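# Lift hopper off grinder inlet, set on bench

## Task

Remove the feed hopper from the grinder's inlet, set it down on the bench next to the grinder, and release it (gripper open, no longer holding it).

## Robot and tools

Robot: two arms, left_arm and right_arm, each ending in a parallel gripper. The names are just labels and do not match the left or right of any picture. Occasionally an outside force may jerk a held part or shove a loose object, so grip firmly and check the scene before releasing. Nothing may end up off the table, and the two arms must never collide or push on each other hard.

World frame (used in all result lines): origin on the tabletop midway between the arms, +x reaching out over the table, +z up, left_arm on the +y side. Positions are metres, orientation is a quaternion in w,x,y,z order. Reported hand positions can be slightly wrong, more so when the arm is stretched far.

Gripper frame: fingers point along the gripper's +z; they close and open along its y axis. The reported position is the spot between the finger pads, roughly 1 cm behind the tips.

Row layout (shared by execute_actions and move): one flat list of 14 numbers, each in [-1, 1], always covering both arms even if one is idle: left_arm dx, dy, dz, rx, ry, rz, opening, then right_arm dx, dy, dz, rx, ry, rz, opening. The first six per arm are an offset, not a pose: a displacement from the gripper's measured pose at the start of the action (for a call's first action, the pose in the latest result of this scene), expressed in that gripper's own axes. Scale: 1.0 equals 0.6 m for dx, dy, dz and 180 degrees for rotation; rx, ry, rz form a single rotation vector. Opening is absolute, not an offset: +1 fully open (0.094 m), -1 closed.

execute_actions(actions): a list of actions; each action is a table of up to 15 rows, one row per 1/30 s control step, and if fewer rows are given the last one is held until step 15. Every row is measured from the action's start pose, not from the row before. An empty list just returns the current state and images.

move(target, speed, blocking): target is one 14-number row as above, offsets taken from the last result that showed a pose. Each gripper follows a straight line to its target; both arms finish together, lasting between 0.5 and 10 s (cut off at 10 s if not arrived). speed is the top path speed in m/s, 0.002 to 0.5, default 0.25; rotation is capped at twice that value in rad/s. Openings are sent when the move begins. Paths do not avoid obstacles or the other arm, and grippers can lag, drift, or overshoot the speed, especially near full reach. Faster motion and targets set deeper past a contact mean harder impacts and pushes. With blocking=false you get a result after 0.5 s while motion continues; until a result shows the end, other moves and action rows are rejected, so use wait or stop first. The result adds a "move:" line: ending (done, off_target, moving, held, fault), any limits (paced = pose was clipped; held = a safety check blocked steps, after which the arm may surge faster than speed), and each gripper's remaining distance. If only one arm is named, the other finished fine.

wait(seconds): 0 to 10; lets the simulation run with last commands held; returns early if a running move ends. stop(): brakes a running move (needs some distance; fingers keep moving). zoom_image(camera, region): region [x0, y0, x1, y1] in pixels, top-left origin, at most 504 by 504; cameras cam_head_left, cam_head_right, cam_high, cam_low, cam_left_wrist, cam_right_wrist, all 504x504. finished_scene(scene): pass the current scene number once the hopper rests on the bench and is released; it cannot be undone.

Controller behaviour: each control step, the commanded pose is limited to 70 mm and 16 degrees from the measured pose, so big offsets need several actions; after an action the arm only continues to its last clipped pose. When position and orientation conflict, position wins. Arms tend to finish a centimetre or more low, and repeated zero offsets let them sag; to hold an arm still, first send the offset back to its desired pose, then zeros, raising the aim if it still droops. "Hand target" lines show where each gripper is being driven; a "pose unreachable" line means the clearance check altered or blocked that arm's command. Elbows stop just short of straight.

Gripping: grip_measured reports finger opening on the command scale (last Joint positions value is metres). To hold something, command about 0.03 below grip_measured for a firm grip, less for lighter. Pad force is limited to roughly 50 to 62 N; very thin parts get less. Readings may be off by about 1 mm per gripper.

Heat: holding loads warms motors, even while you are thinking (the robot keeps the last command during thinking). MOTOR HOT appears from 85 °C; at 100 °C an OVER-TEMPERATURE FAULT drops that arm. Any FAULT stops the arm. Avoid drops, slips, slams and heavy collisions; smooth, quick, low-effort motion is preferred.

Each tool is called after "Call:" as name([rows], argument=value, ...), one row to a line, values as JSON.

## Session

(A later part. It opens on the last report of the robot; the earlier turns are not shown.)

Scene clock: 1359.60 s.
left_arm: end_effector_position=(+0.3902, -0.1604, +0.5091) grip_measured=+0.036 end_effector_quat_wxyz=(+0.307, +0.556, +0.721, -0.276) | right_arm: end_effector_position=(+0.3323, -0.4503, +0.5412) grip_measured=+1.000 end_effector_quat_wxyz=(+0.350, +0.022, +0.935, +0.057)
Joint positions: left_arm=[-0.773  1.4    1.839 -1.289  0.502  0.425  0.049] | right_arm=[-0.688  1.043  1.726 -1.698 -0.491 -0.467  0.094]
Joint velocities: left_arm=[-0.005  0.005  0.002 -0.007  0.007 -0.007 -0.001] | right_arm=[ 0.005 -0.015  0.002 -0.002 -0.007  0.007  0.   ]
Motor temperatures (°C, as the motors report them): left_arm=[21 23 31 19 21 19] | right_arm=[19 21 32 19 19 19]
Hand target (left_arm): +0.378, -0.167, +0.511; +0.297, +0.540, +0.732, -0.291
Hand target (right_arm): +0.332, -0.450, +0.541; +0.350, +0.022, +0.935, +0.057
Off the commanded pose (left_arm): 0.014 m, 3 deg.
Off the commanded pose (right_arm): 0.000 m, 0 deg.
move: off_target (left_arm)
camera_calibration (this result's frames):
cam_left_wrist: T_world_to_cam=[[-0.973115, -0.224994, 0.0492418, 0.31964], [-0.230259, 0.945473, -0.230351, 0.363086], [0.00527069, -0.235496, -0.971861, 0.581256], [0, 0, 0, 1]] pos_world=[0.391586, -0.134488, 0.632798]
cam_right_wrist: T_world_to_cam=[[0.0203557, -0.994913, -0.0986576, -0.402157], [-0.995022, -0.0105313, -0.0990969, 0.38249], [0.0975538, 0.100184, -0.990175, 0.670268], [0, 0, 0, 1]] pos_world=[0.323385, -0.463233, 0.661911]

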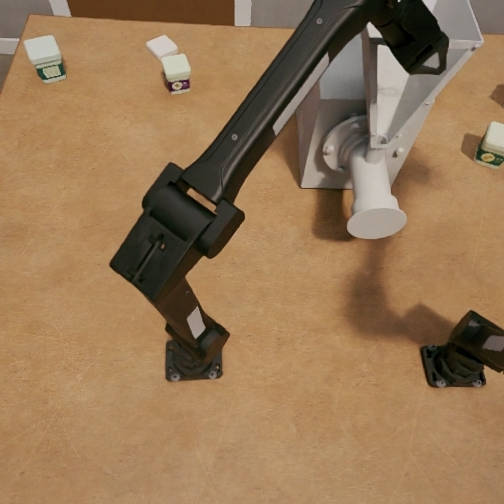

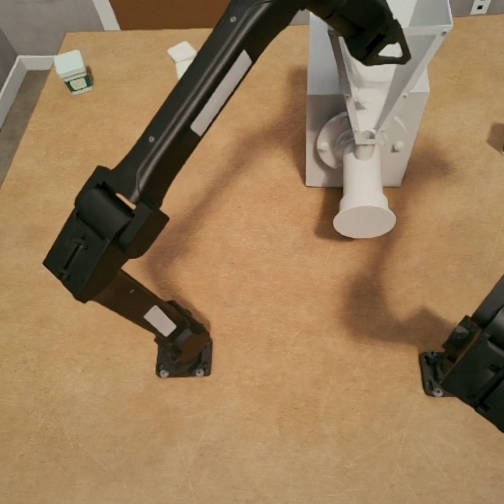

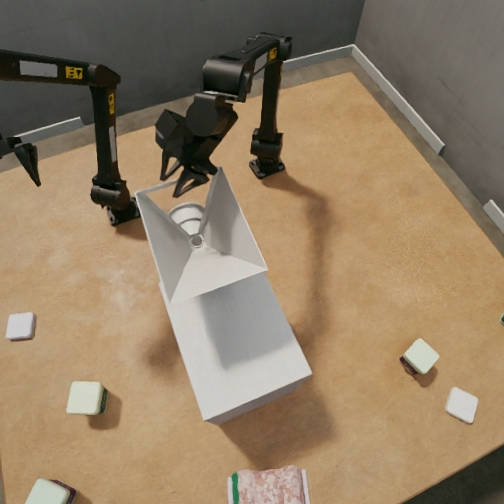

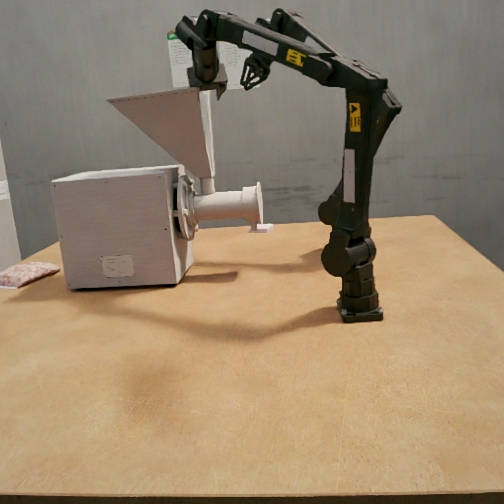

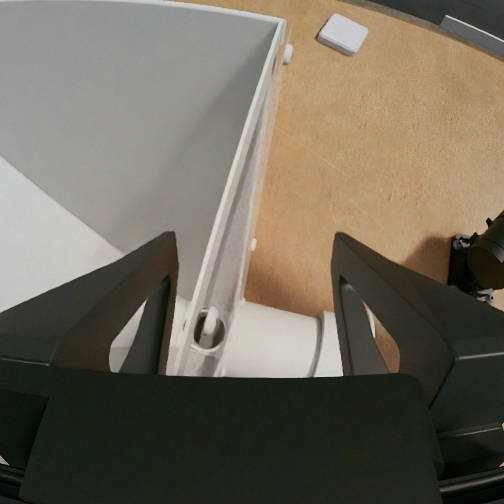

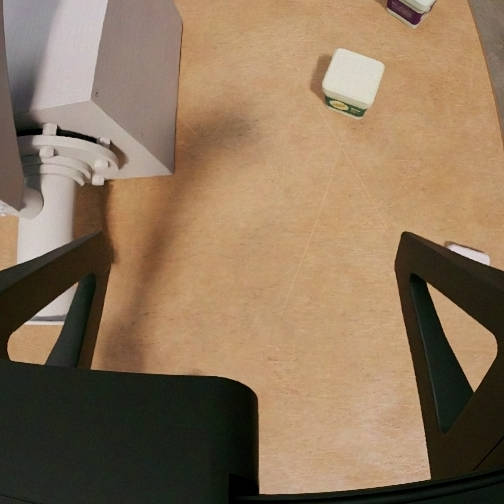

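Call:
execute_actions([
  [[0,0,0,0,0,0,1,0,0,0,0,0,0,1]],
  [[-0.015,0,-0.013,0,0,0,1,0,0,0,0,0,0,1]],
])

Call:
move(target=[-0.022,0.0185,-0.012,0,0.0556,0.029,1,0,0,0,0,0,0,1], speed=0.04)

Scene clock: 1388.97 s.
left_arm: end_effector_position=(+0.3879, -0.1584, +0.5033) grip_measured=+1.000 end_effector_quat_wxyz=(+0.296, +0.555, +0.727, -0.276) | right_arm: end_effector_position=(+0.3323, -0.4503, +0.5412) grip_measured=+1.000 end_effector_quat_wxyz=(+0.350, +0.022, +0.935, +0.057)
Joint positions: left_arm=[-0.773  1.4    1.834 -1.308  0.502  0.425  0.094] | right_arm=[-0.688  1.043  1.726 -1.698 -0.491 -0.467  0.094]
Joint velocities: left_arm=[-0.015  0.005  0.002 -0.002 -0.051 -0.022  0.   ] | right_arm=[-0.005  0.005 -0.002  0.007 -0.066  0.037  0.   ]
Motor temperatures (°C, as the motors report them): left_arm=[21 23 29 19 21 19] | right_arm=[19 21 32 19 19 19]
Hand target (left_arm): +0.390, -0.160, +0.517; +0.305, +0.555, +0.723, -0.276
Hand target (right_arm): +0.332, -0.450, +0.541; +0.350, +0.022, +0.935, +0.057
Off the commanded pose (left_arm): 0.014 m, 1 deg.
Off the commanded pose (right_arm): 0.000 m, 0 deg.
camera_calibration (this result's frames):
cam_left_wrist: T_world_to_cam=[[-0.971897, -0.226409, 0.0644573, 0.30981], [-0.235016, 0.948949, -0.210389, 0.351717], [-0.0135327, -0.219625, -0.97549, 0.587712], [0, 0, 0, 1]] pos_world=[0.391716, -0.134541, 0.627336]
cam_right_wrist: T_world_to_cam=[[0.0203557, -0.994913, -0.0986576, -0.402157], [-0.995022, -0.0105313, -0.0990969, 0.38249], [0.0975538, 0.100184, -0.990175, 0.670268], [0, 0, 0, 1]] pos_world=[0.323385, -0.463233, 0.661911]

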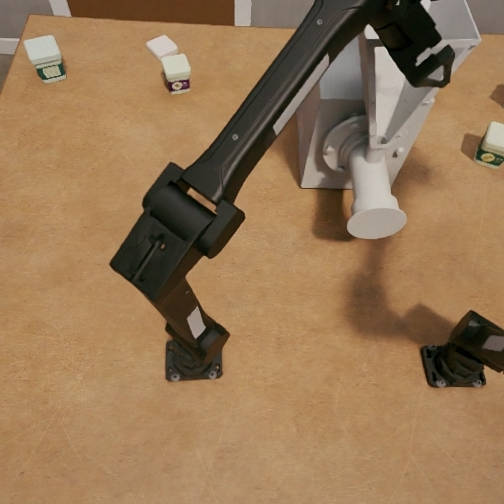

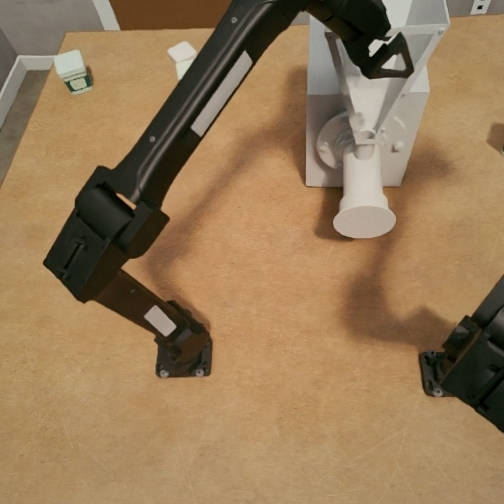

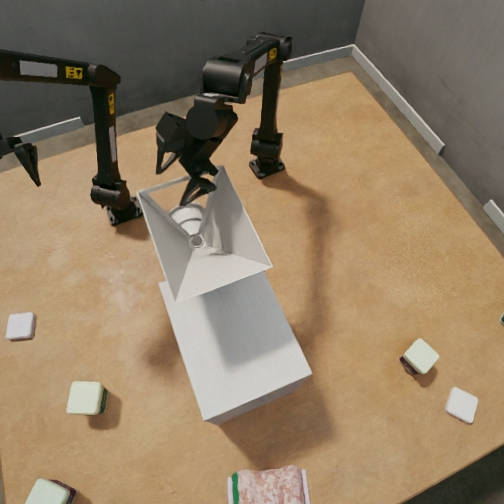

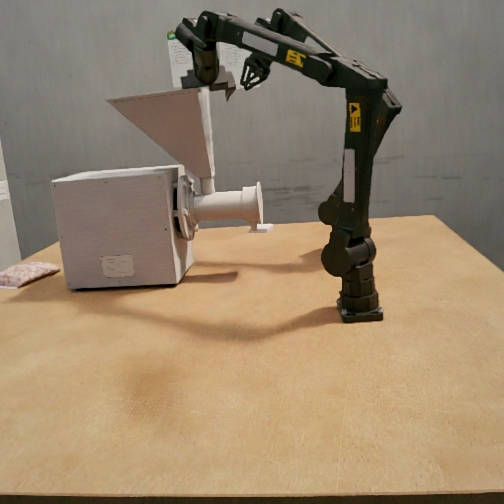

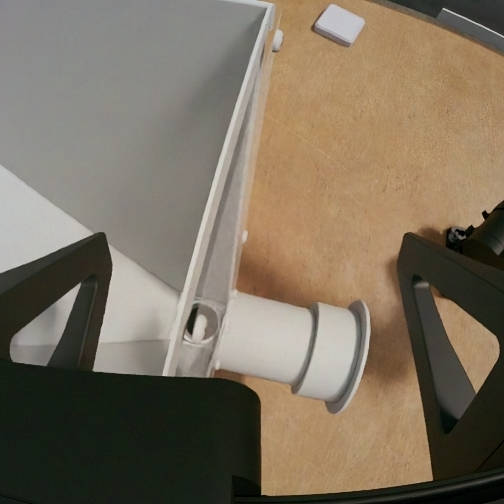

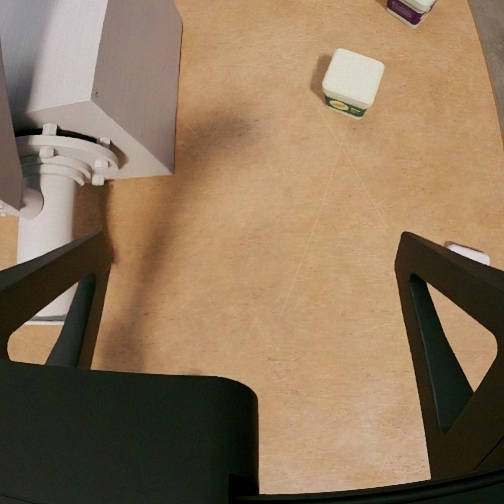

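Scene clock: 1391.67 s.
left_arm: end_effector_position=(+0.4030, -0.1525, +0.4977) grip_measured=+1.000 end_effector_quat_wxyz=(+0.226, +0.599, +0.738, -0.213) | right_arm: end_effector_position=(+0.3323, -0.4503, +0.5412) grip_measured=+1.000 end_effector_quat_wxyz=(+0.350, +0.022, +0.935, +0.057)
Joint positions: left_arm=[-0.773  1.552  2.077 -1.602  0.41   0.564  0.094] | right_arm=[-0.688  1.043  1.726 -1.698 -0.491 -0.467  0.094]
Joint velocities: left_arm=[-0.005 -0.015 -0.002 -0.012 -0.007 -0.095  0.   ] | right_arm=[-0.005 -0.005  0.002  0.002 -0.022 -0.022  0.   ]
Motor temperatures (°C, as the motors report them): left_arm=[21 23 30 19 21 19] | right_arm=[19 21 32 19 19 19]
Hand target (left_arm): +0.399, -0.158, +0.517; +0.245, +0.609, +0.724, -0.212
Hand target (right_arm): +0.332, -0.450, +0.541; +0.350, +0.022, +0.935, +0.057
Off the commanded pose (left_arm): 0.021 m, 3 deg.
Off the commanded pose (right_arm): 0.000 m, 0 deg.
move: off_target (left_arm)
camera_calibration (this result's frames):
cam_left_wrist: T_world_to_cam=[[-0.981948, -0.185534, 0.0368127, 0.350211], [-0.186048, 0.982479, -0.0110403, 0.234666], [-0.0341194, -0.01769, -0.999261, 0.634645], [0, 0, 0, 1]] pos_world=[0.409202, -0.154351, 0.623875]
cam_right_wrist: T_world_to_cam=[[0.0203557, -0.994913, -0.0986576, -0.402157], [-0.995022, -0.0105313, -0.0990969, 0.38249], [0.0975538, 0.100184, -0.990175, 0.670268], [0, 0, 0, 1]] pos_world=[0.323385, -0.463233, 0.661911]

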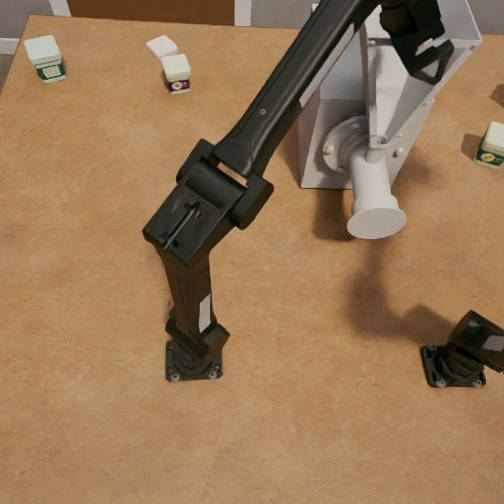

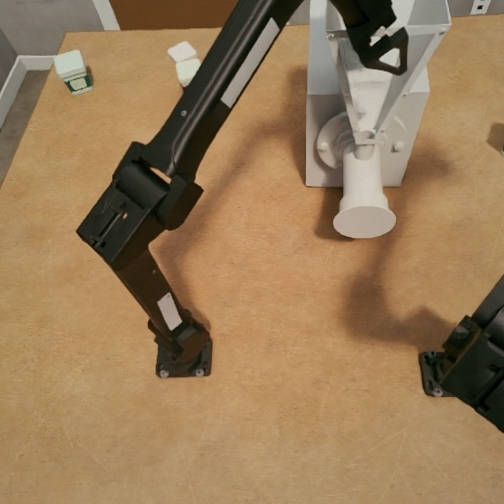

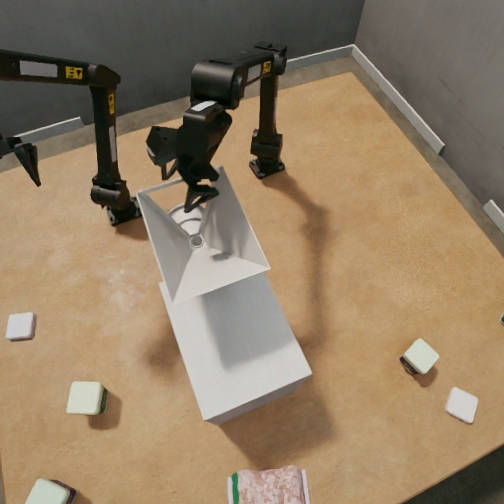

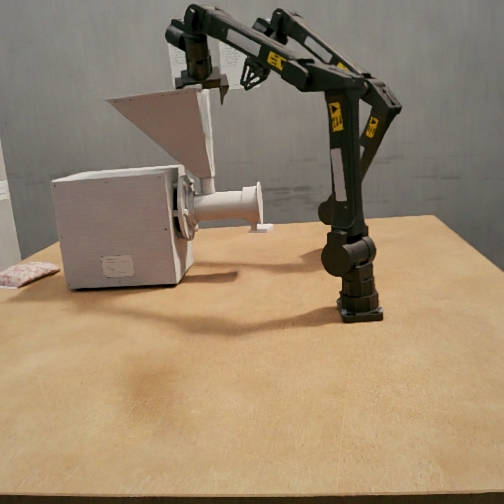

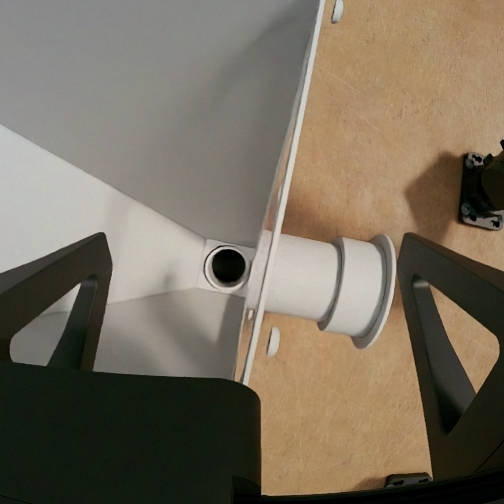

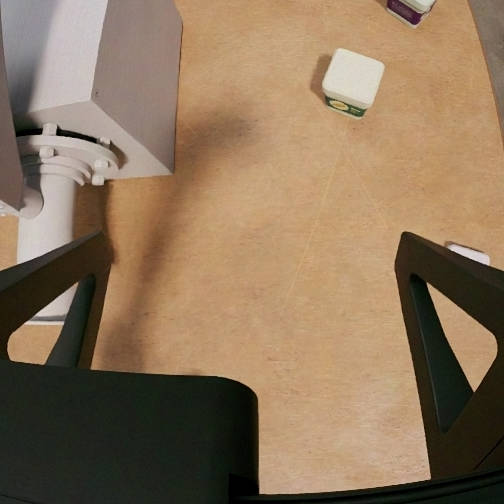

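Call:
execute_actions([
  [[-0.0098,-0.0175,-0.0135,0,0,0,0.6,0,0,0,0,0,0,1]],
  [[0,0,0,0,0,0,0.2,0,0,0,0,0,0,1]],
])

Scene clock: 1409.07 s.
left_arm: end_effector_position=(+0.3891, -0.1539, +0.4977) grip_measured=+0.203 end_effector_quat_wxyz=(+0.213, +0.602, +0.739, -0.215) | right_arm: end_effector_position=(+0.3323, -0.4503, +0.5412) grip_measured=+1.000 end_effector_quat_wxyz=(+0.350, +0.022, +0.935, +0.057)
Joint positions: left_arm=[-0.792  1.544  2.074 -1.628  0.408  0.552  0.057] | right_arm=[-0.688  1.043  1.726 -1.698 -0.491 -0.467  0.094]
Joint velocities: left_arm=[ 0.005  0.005  0.007 -0.002 -0.007 -0.022  0.001] | right_arm=[ 0.005  0.005 -0.012 -0.007  0.051 -0.022  0.   ]
Motor temperatures (°C, as the motors report them): left_arm=[21 23 31 19 20 19] | right_arm=[19 21 32 19 19 19]
Hand target (left_arm): +0.396, -0.153, +0.496; +0.217, +0.601, +0.740, -0.211
Hand target (right_arm): +0.332, -0.450, +0.541; +0.350, +0.022, +0.935, +0.057
Off the commanded pose (left_arm): 0.007 m, 1 deg.
Off the commanded pose (right_arm): 0.000 m, 0 deg.
camera_calibration (this result's frames):
cam_left_wrist: T_world_to_cam=[[-0.982671, -0.176812, 0.0556286, 0.32857], [-0.176739, 0.984238, 0.00625256, 0.221473], [-0.0558573, -0.00368755, -0.998432, 0.644405], [0, 0, 0, 1]] pos_world=[0.398014, -0.157511, 0.623732]
cam_right_wrist: T_world_to_cam=[[0.0203557, -0.994913, -0.0986576, -0.402157], [-0.995022, -0.0105313, -0.0990969, 0.38249], [0.0975538, 0.100184, -0.990175, 0.670268], [0, 0, 0, 1]] pos_world=[0.323385, -0.463233, 0.661911]

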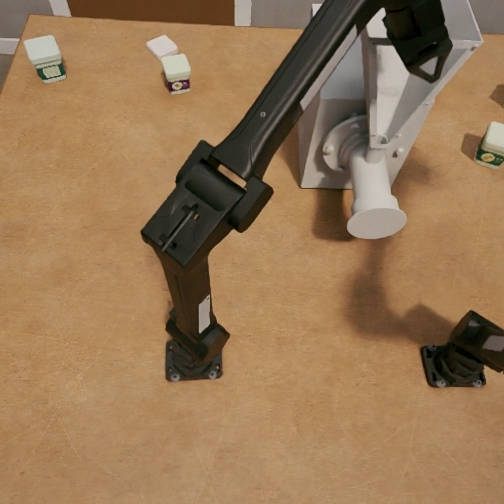

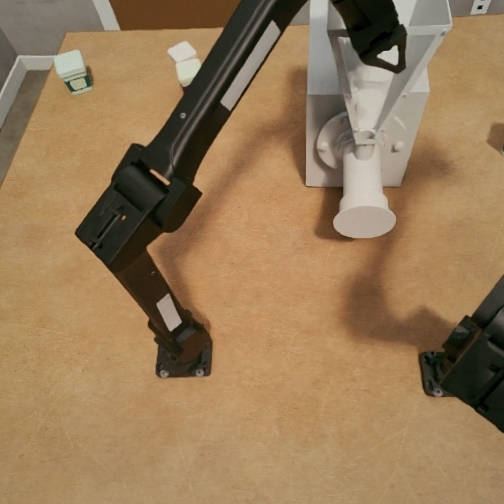

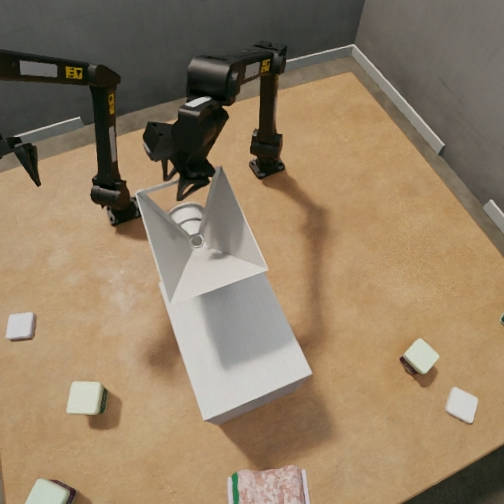

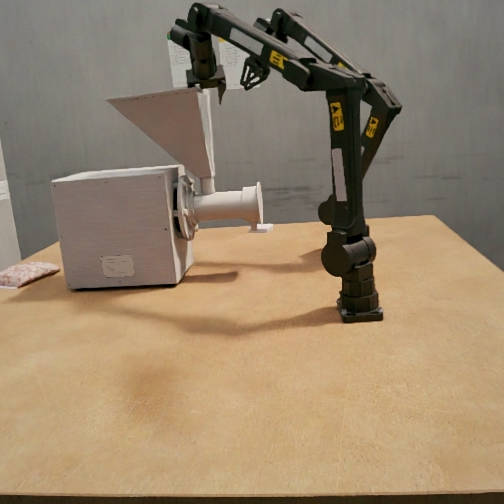

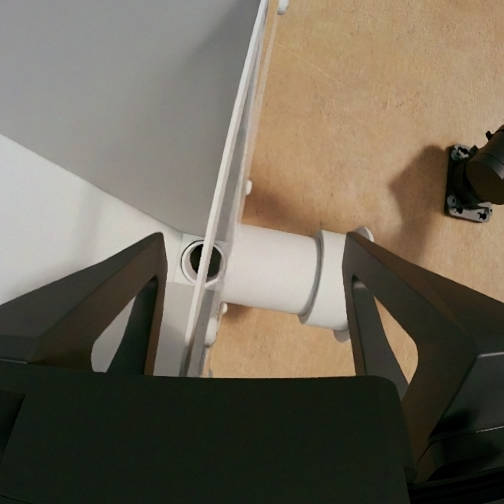

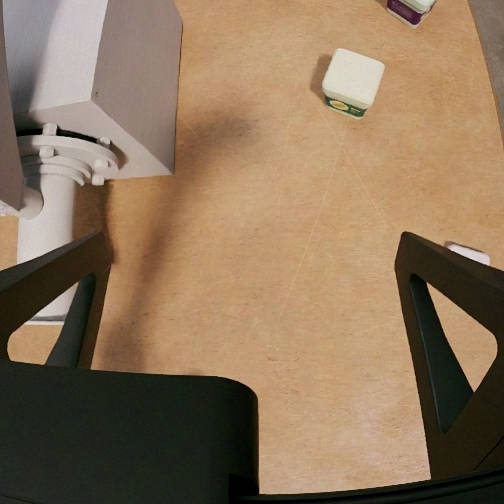

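Call:
move(target=[-0.0197,0.0167,-0.0273,0,0,0,0.6,0,0,0,0,0,0,1], speed=0.03)

Scene clock: 1421.23 s.
left_arm: end_effector_position=(+0.3929, -0.1544, +0.5004) grip_measured=+0.597 end_effector_quat_wxyz=(+0.194, +0.601, +0.745, -0.216) | right_arm: end_effector_position=(+0.3323, -0.4503, +0.5412) grip_measured=+1.000 end_effector_quat_wxyz=(+0.350, +0.022, +0.935, +0.057)
Joint positions: left_arm=[-0.787  1.59   2.15  -1.699  0.414  0.557  0.075] | right_arm=[-0.688  1.043  1.726 -1.698 -0.491 -0.467  0.094]
Joint velocities: left_arm=[ 0.015 -0.005  0.002 -0.002 -0.007 -0.007 -0.   ] | right_arm=[ 0.005 -0.015  0.012  0.012  0.022 -0.051  0.   ]
Motor temperatures (°C, as the motors report them): left_arm=[21 23 30 19 20 19] | right_arm=[19 21 32 19 19 19]
Hand target (left_arm): +0.399, -0.152, +0.517; +0.213, +0.602, +0.739, -0.215
Hand target (right_arm): +0.332, -0.450, +0.541; +0.350, +0.022, +0.935, +0.057
Off the commanded pose (left_arm): 0.019 m, 2 deg.
Off the commanded pose (right_arm): 0.000 m, 0 deg.
joint sent to its limit (left arm) — the command would take joint 4 (wrist pitch) past its lower limit, so that joint was sent only as far as its limit.
move: off_target (left_arm)
camera_calibration (this result's frames):
cam_left_wrist: T_world_to_cam=[[-0.98067, -0.177454, 0.0824426, 0.317798], [-0.175084, 0.983924, 0.0352004, 0.207465], [-0.0873637, 0.0200856, -0.995974, 0.662084], [0, 0, 0, 1]] pos_world=[0.405821, -0.161034, 0.625915]
cam_right_wrist: T_world_to_cam=[[0.0203557, -0.994913, -0.0986576, -0.402157], [-0.995022, -0.0105313, -0.0990969, 0.38249], [0.0975538, 0.100184, -0.990175, 0.670268], [0, 0, 0, 1]] pos_world=[0.323385, -0.463233, 0.661911]

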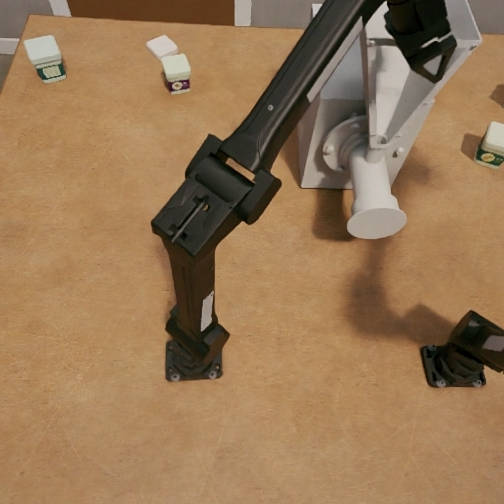

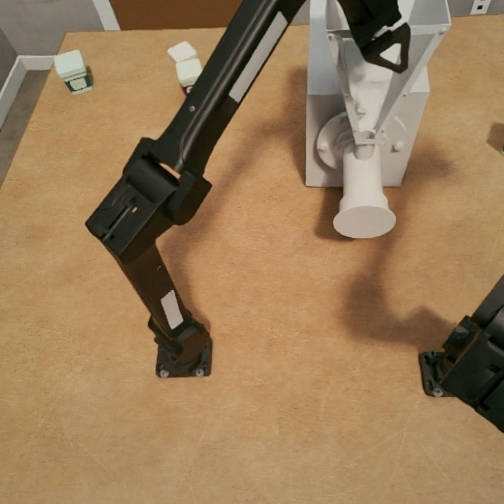

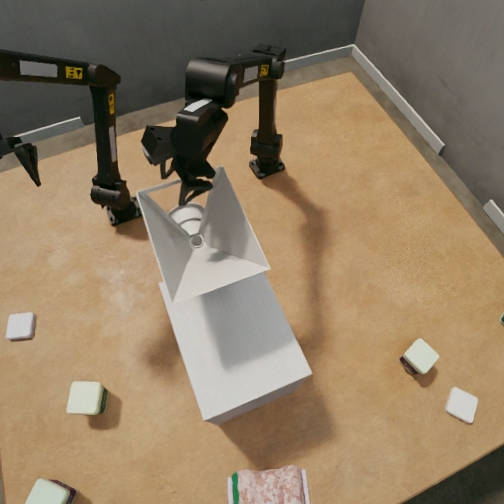

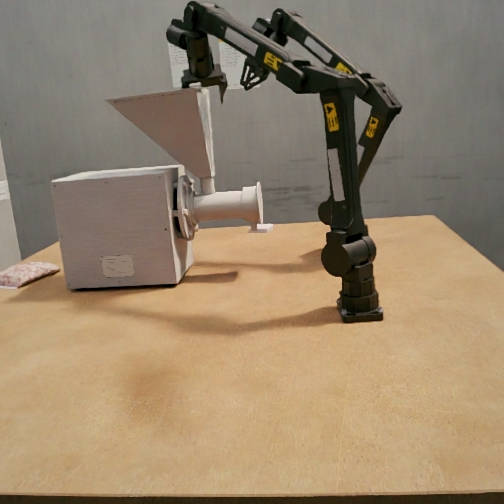

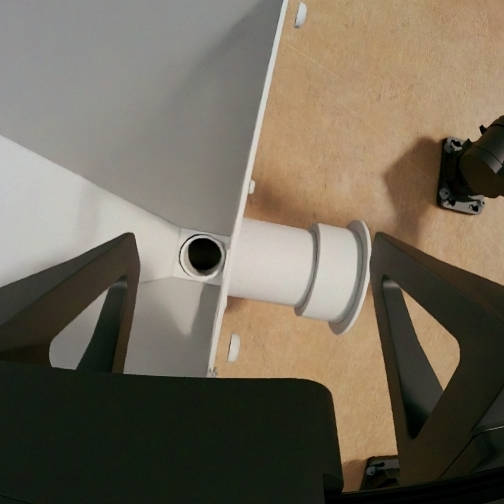

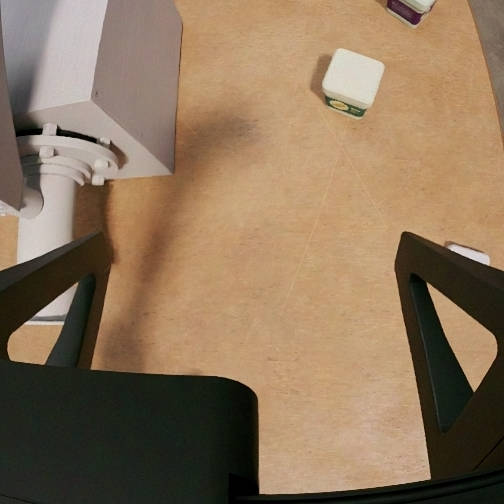

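Call:
execute_actions([
  [[0,0,0,0,0,0,0.3,0,0,0,0,0,0,1]],
  [[0,0,0,0,0,0,0.0,0,0,0,0,0,0,1]],
])

Scene clock: 1458.67 s.
left_arm: end_effector_position=(+0.3908, -0.1542, +0.5014) grip_measured=+0.003 end_effector_quat_wxyz=(+0.194, +0.601, +0.744, -0.218) | right_arm: end_effector_position=(+0.3323, -0.4503, +0.5412) grip_measured=+1.000 end_effector_quat_wxyz=(+0.350, +0.022, +0.935, +0.057)
Joint positions: left_arm=[-0.788  1.586  2.148 -1.7    0.417  0.556  0.047] | right_arm=[-0.688  1.043  1.726 -1.698 -0.491 -0.467  0.094]
Joint velocities: left_arm=[-0.015 -0.015  0.012  0.012 -0.081  0.022 -0.   ] | right_arm=[-0.024 -0.005 -0.002 -0.002 -0.022 -0.037  0.   ]
Motor temperatures (°C, as the motors report them): left_arm=[21 23 31 19 20 19] | right_arm=[19 21 32 19 19 19]
Hand target (left_arm): +0.392, -0.155, +0.500; +0.193, +0.601, +0.744, -0.217
Hand target (right_arm): +0.332, -0.450, +0.541; +0.350, +0.022, +0.935, +0.057
Off the commanded pose (left_arm): 0.002 m, 0 deg.
Off the commanded pose (right_arm): 0.000 m, 0 deg.
camera_calibration (this result's frames):
cam_left_wrist: T_world_to_cam=[[-0.980791, -0.175434, 0.0852704, 0.314609], [-0.173244, 0.984343, 0.0324976, 0.207502], [-0.0896364, 0.0171008, -0.995828, 0.663336], [0, 0, 0, 1]] pos_world=[0.403973, -0.160404, 0.626998]
cam_right_wrist: T_world_to_cam=[[0.0203557, -0.994913, -0.0986576, -0.402157], [-0.995022, -0.0105313, -0.0990969, 0.38249], [0.0975538, 0.100184, -0.990175, 0.670268], [0, 0, 0, 1]] pos_world=[0.323385, -0.463233, 0.661911]

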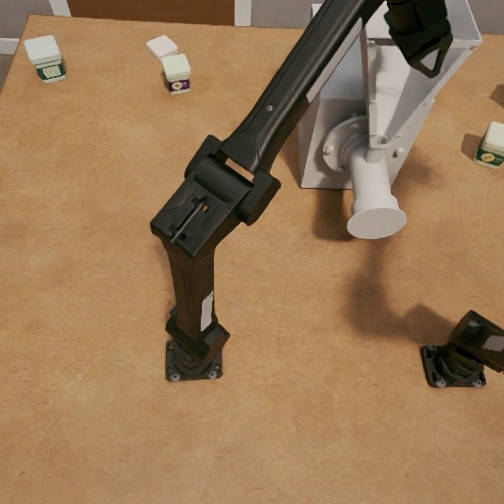

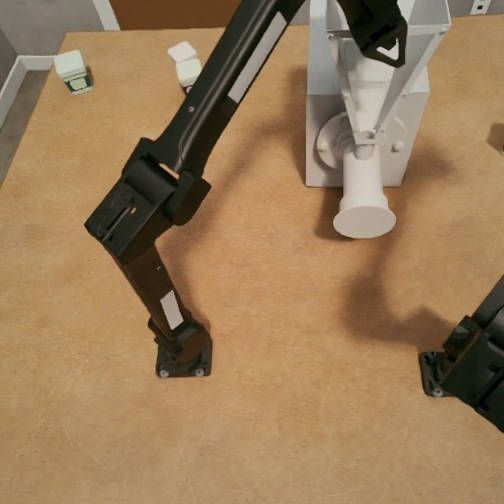

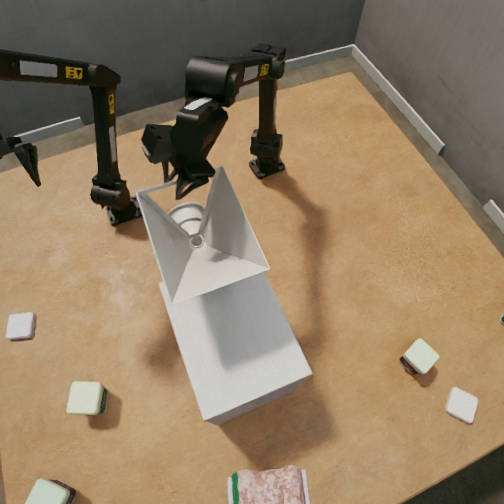

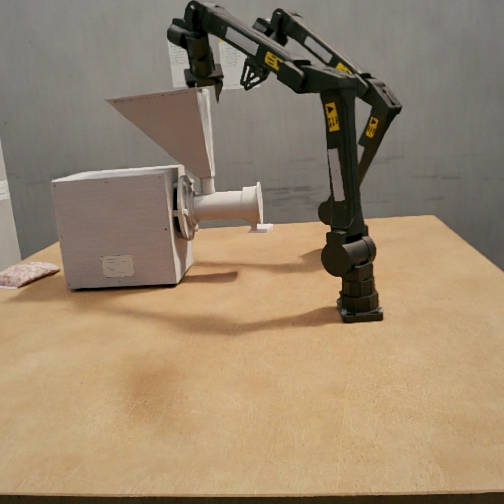

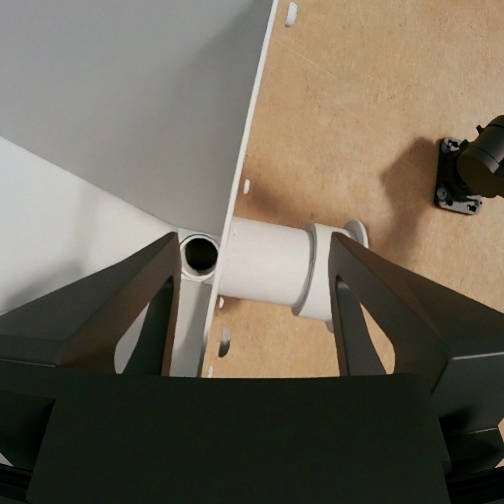

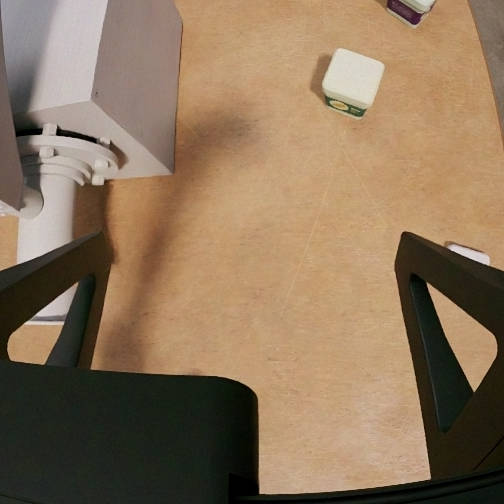

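Call:
execute_actions([
  [[0,0.012,0,0,0,0,-0.3,0,0,0,0,0,0,1]],
  [[0,0.004,0,0,0,0,-0.55,0,0,0,0,0,0,1]],
])

Scene clock: 1466.67 s.
left_arm: end_effector_position=(+0.3932, -0.1534, +0.5002) grip_measured=-0.547 end_effector_quat_wxyz=(+0.194, +0.602, +0.744, -0.217) | right_arm: end_effector_position=(+0.3323, -0.4503, +0.5412) grip_measured=+1.000 end_effector_quat_wxyz=(+0.350, +0.022, +0.935, +0.057)
Joint positions: left_arm=[-0.784  1.588  2.146 -1.698  0.418  0.562  0.021] | right_arm=[-0.688  1.043  1.726 -1.698 -0.491 -0.467  0.094]
Joint velocities: left_arm=[-0.005 -0.015  0.012  0.002 -0.051 -0.051 -0.001] | right_arm=[-0.005 -0.024 -0.002  0.002 -0.081  0.081  0.   ]
Motor temperatures (°C, as the motors report them): left_arm=[21 23 30 19 20 19] | right_arm=[19 21 32 19 19 19]
Hand target (left_arm): +0.394, -0.153, +0.501; +0.194, +0.602, +0.744, -0.219
Hand target (right_arm): +0.332, -0.450, +0.541; +0.350, +0.022, +0.935, +0.057
Off the commanded pose (left_arm): 0.001 m, 0 deg.
Off the commanded pose (right_arm): 0.000 m, 0 deg.
camera_calibration (this result's frames):
cam_left_wrist: T_world_to_cam=[[-0.981141, -0.174497, 0.0831395, 0.318509], [-0.172294, 0.984492, 0.033027, 0.206595], [-0.0876132, 0.0180797, -0.99599, 0.661723], [0, 0, 0, 1]] pos_world=[0.406073, -0.159776, 0.625766]
cam_right_wrist: T_world_to_cam=[[0.0203557, -0.994913, -0.0986576, -0.402157], [-0.995022, -0.0105313, -0.0990969, 0.38249], [0.0975538, 0.100184, -0.990175, 0.670268], [0, 0, 0, 1]] pos_world=[0.323385, -0.463233, 0.661911]

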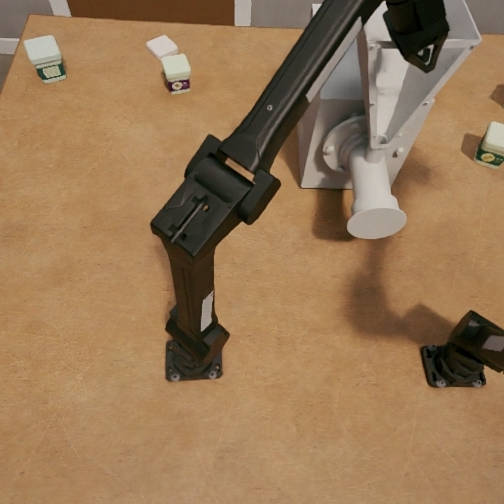

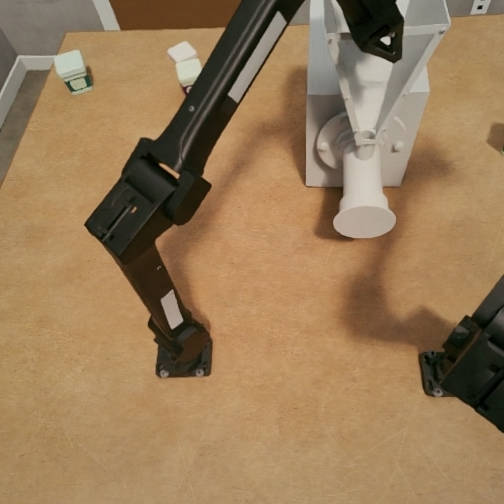

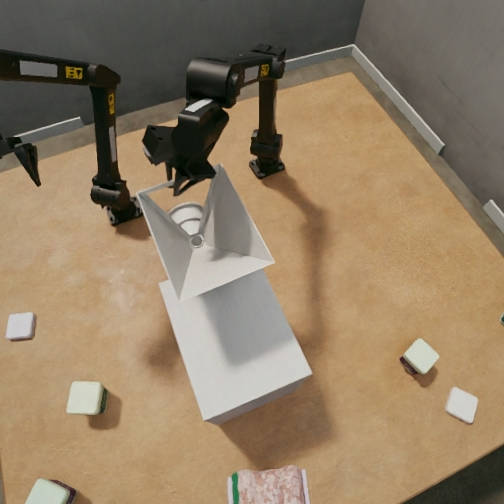

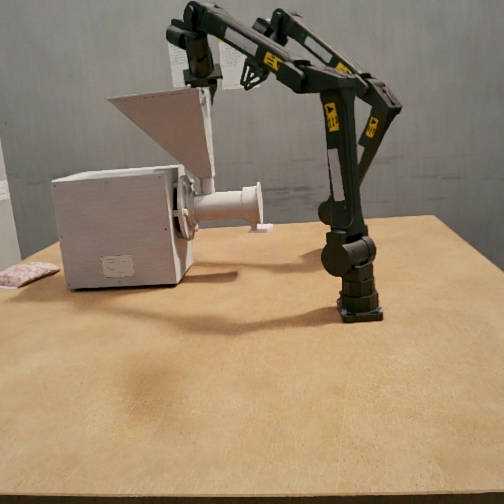

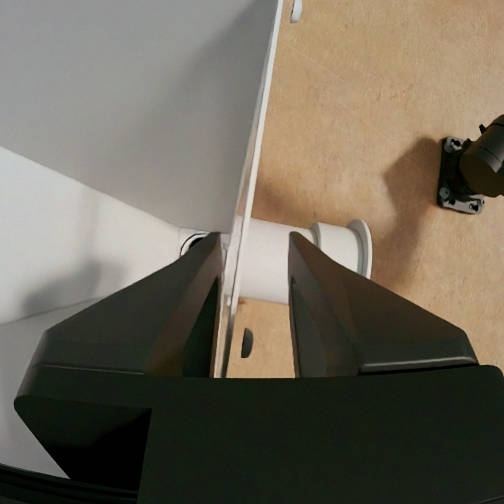

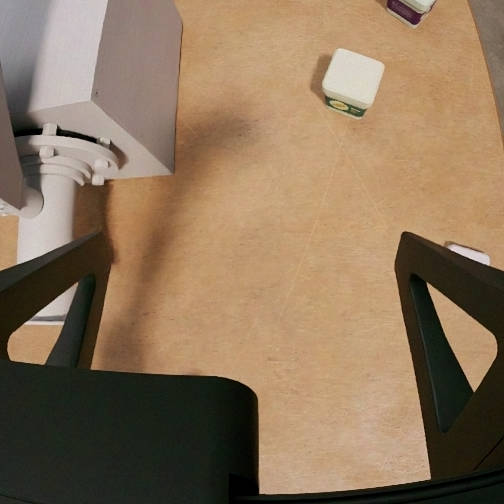

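Call:
execute_actions([
  [[0,0.008,0,0,0,0,-0.75,0,0,0,0,0,0,1]],
  [[0,0.003,0,0,0,0,-0.9,0,0,0,0,0,0,1]],
  [[0,0,0,0,0,0,-1,0,0,0,0,0,0,1]],
])

Scene clock: 1471.87 s.
left_arm: end_effector_position=(+0.3997, -0.1533, +0.4995) grip_measured=-0.937 end_effector_quat_wxyz=(+0.204, +0.611, +0.736, -0.207) | right_arm: end_effector_position=(+0.3323, -0.4503, +0.5412) grip_measured=+1.000 end_effector_quat_wxyz=(+0.350, +0.022, +0.935, +0.057)
Joint positions: left_arm=[-0.779  1.591  2.146 -1.683  0.404  0.591  0.003] | right_arm=[-0.688  1.043  1.726 -1.698 -0.491 -0.467  0.094]
Joint velocities: left_arm=[-0.005 -0.015 -0.007 -0.002  0.022 -0.051  0.   ] | right_arm=[-0.005  0.015 -0.007 -0.007 -0.095 -0.007  0.   ]
Motor temperatures (°C, as the motors report them): left_arm=[21 23 30 19 20 19] | right_arm=[19 21 32 19 19 19]
Hand target (left_arm): +0.398, -0.152, +0.499; +0.198, +0.605, +0.741, -0.213
Hand target (right_arm): +0.332, -0.450, +0.541; +0.350, +0.022, +0.935, +0.057
Off the commanded pose (left_arm): 0.002 m, 1 deg.
Off the commanded pose (right_arm): 0.000 m, 0 deg.
camera_calibration (this result's frames):
cam_left_wrist: T_world_to_cam=[[-0.985618, -0.161436, 0.0499578, 0.345365], [-0.160093, 0.986651, 0.0298323, 0.204644], [-0.054107, 0.0214054, -0.998306, 0.64988], [0, 0, 0, 1]] pos_world=[0.408323, -0.160069, 0.62542]
cam_right_wrist: T_world_to_cam=[[0.0203557, -0.994913, -0.0986576, -0.402157], [-0.995022, -0.0105313, -0.0990969, 0.38249], [0.0975538, 0.100184, -0.990175, 0.670268], [0, 0, 0, 1]] pos_world=[0.323385, -0.463233, 0.661911]

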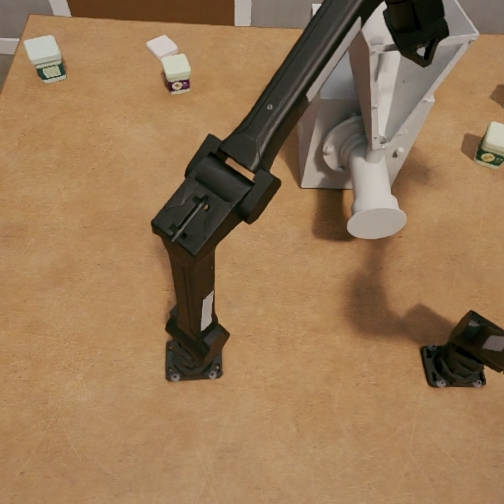

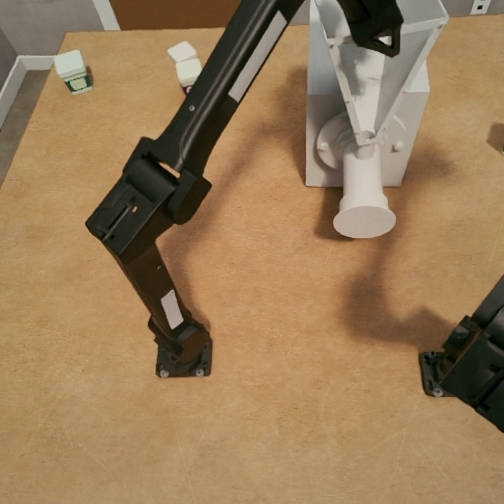

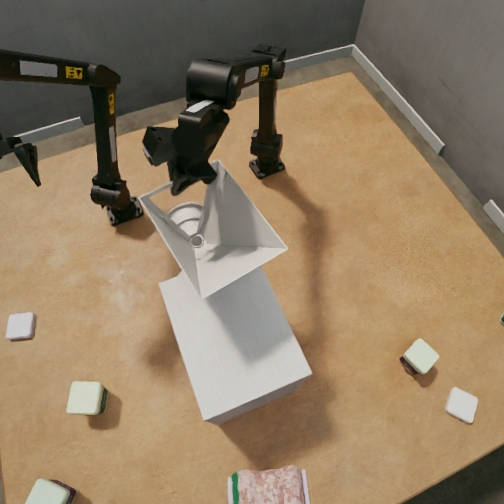

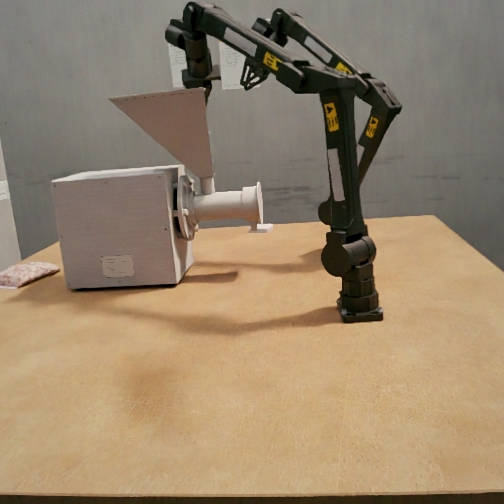

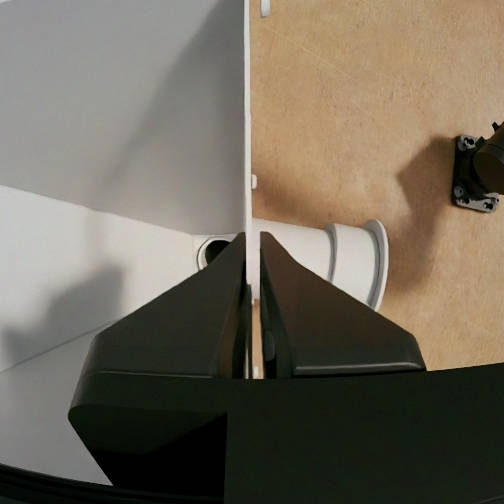

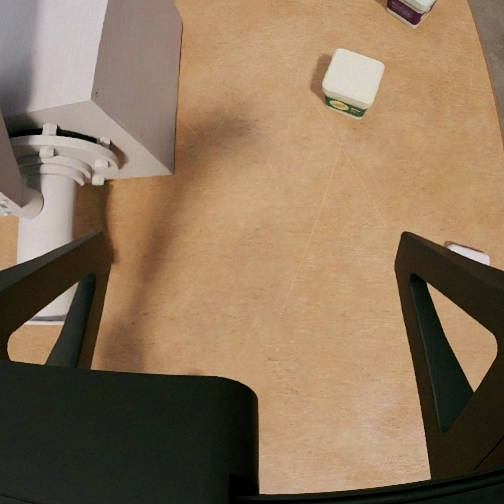

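Call:
move(target=[-0.0173,0.0086,0.0009,-0.0922,-0.0092,-0.1383,-1,0,0,0,0,0,0,1], speed=0.03)

Scene clock: 1497.00 s.
left_arm: end_effector_position=(+0.4104, -0.1587, +0.4991) grip_measured=-0.940 end_effector_quat_wxyz=(+0.245, +0.414, +0.865, -0.143) | right_arm: end_effector_position=(+0.3323, -0.4503, +0.5412) grip_measured=+1.000 end_effector_quat_wxyz=(+0.350, +0.022, +0.935, +0.057)
Joint positions: left_arm=[-0.868  1.535  2.069 -1.536  0.1    0.073  0.003] | right_arm=[-0.688  1.043  1.726 -1.698 -0.491 -0.467  0.094]
Joint velocities: left_arm=[-0.015  0.015 -0.007 -0.007 -0.037 -0.007 -0.   ] | right_arm=[-0.005 -0.005 -0.007  0.017 -0.022 -0.007  0.   ]
Motor temperatures (°C, as the motors report them): left_arm=[21 24 29 19 20 19] | right_arm=[19 21 32 19 19 19]
Hand target (left_arm): +0.407, -0.161, +0.504; +0.252, +0.400, +0.869, -0.149
Hand target (right_arm): +0.332, -0.450, +0.541; +0.350, +0.022, +0.935, +0.057
Off the commanded pose (left_arm): 0.007 m, 2 deg.
Off the commanded pose (right_arm): 0.000 m, 0 deg.
move: done
camera_calibration (this result's frames):
cam_left_wrist: T_world_to_cam=[[-0.790816, -0.610815, 0.0389381, 0.209287], [-0.60934, 0.791698, 0.0438037, 0.358155], [-0.0575832, 0.0109141, -0.998281, 0.649921], [0, 0, 0, 1]] pos_world=[0.42117, -0.162809, 0.624966]
cam_right_wrist: T_world_to_cam=[[0.0203557, -0.994913, -0.0986576, -0.402157], [-0.995022, -0.0105313, -0.0990969, 0.38249], [0.0975538, 0.100184, -0.990175, 0.670268], [0, 0, 0, 1]] pos_world=[0.323385, -0.463233, 0.661911]

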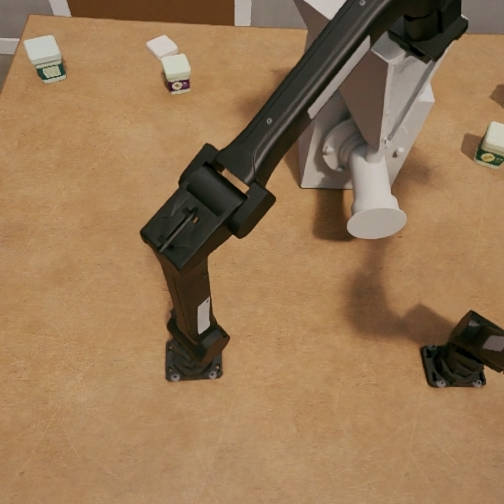

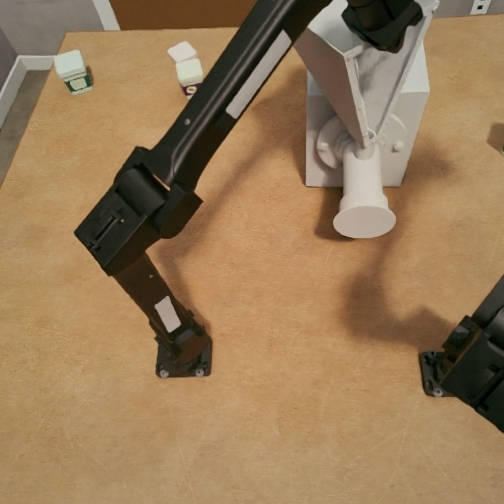

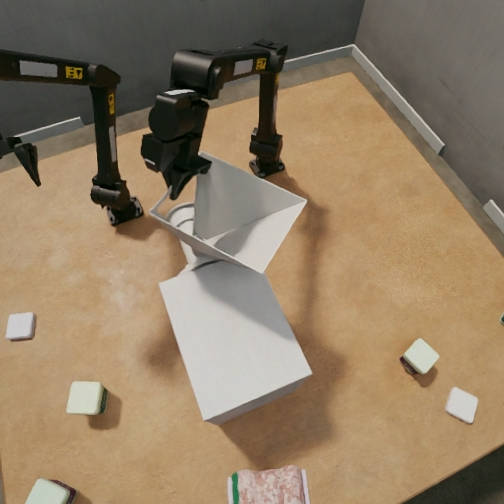

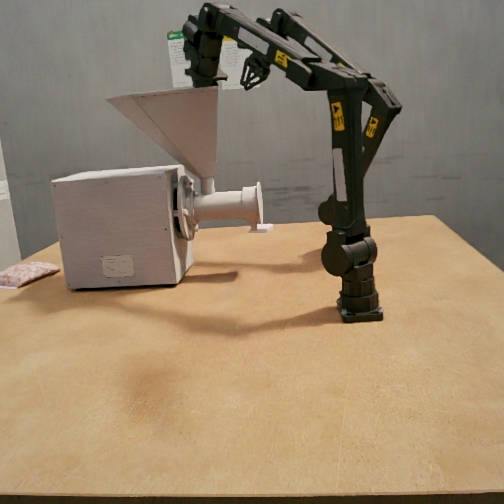

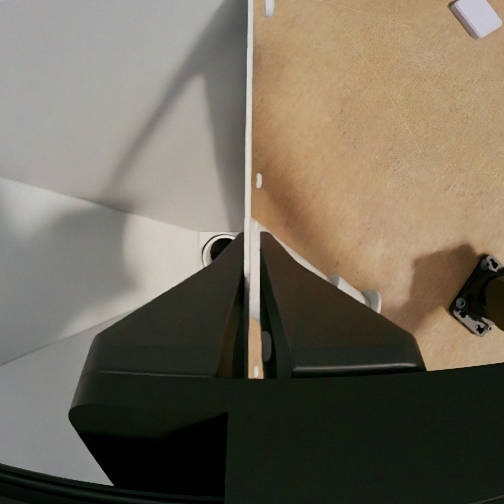

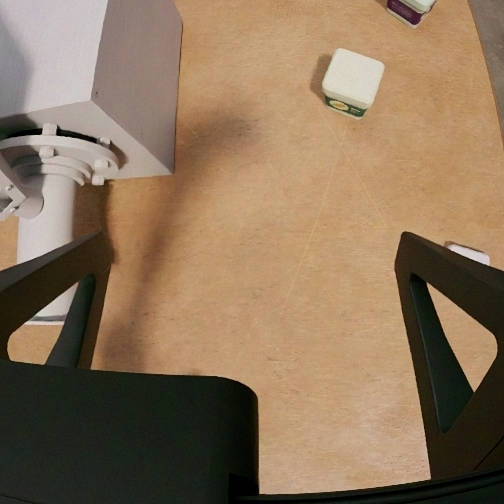

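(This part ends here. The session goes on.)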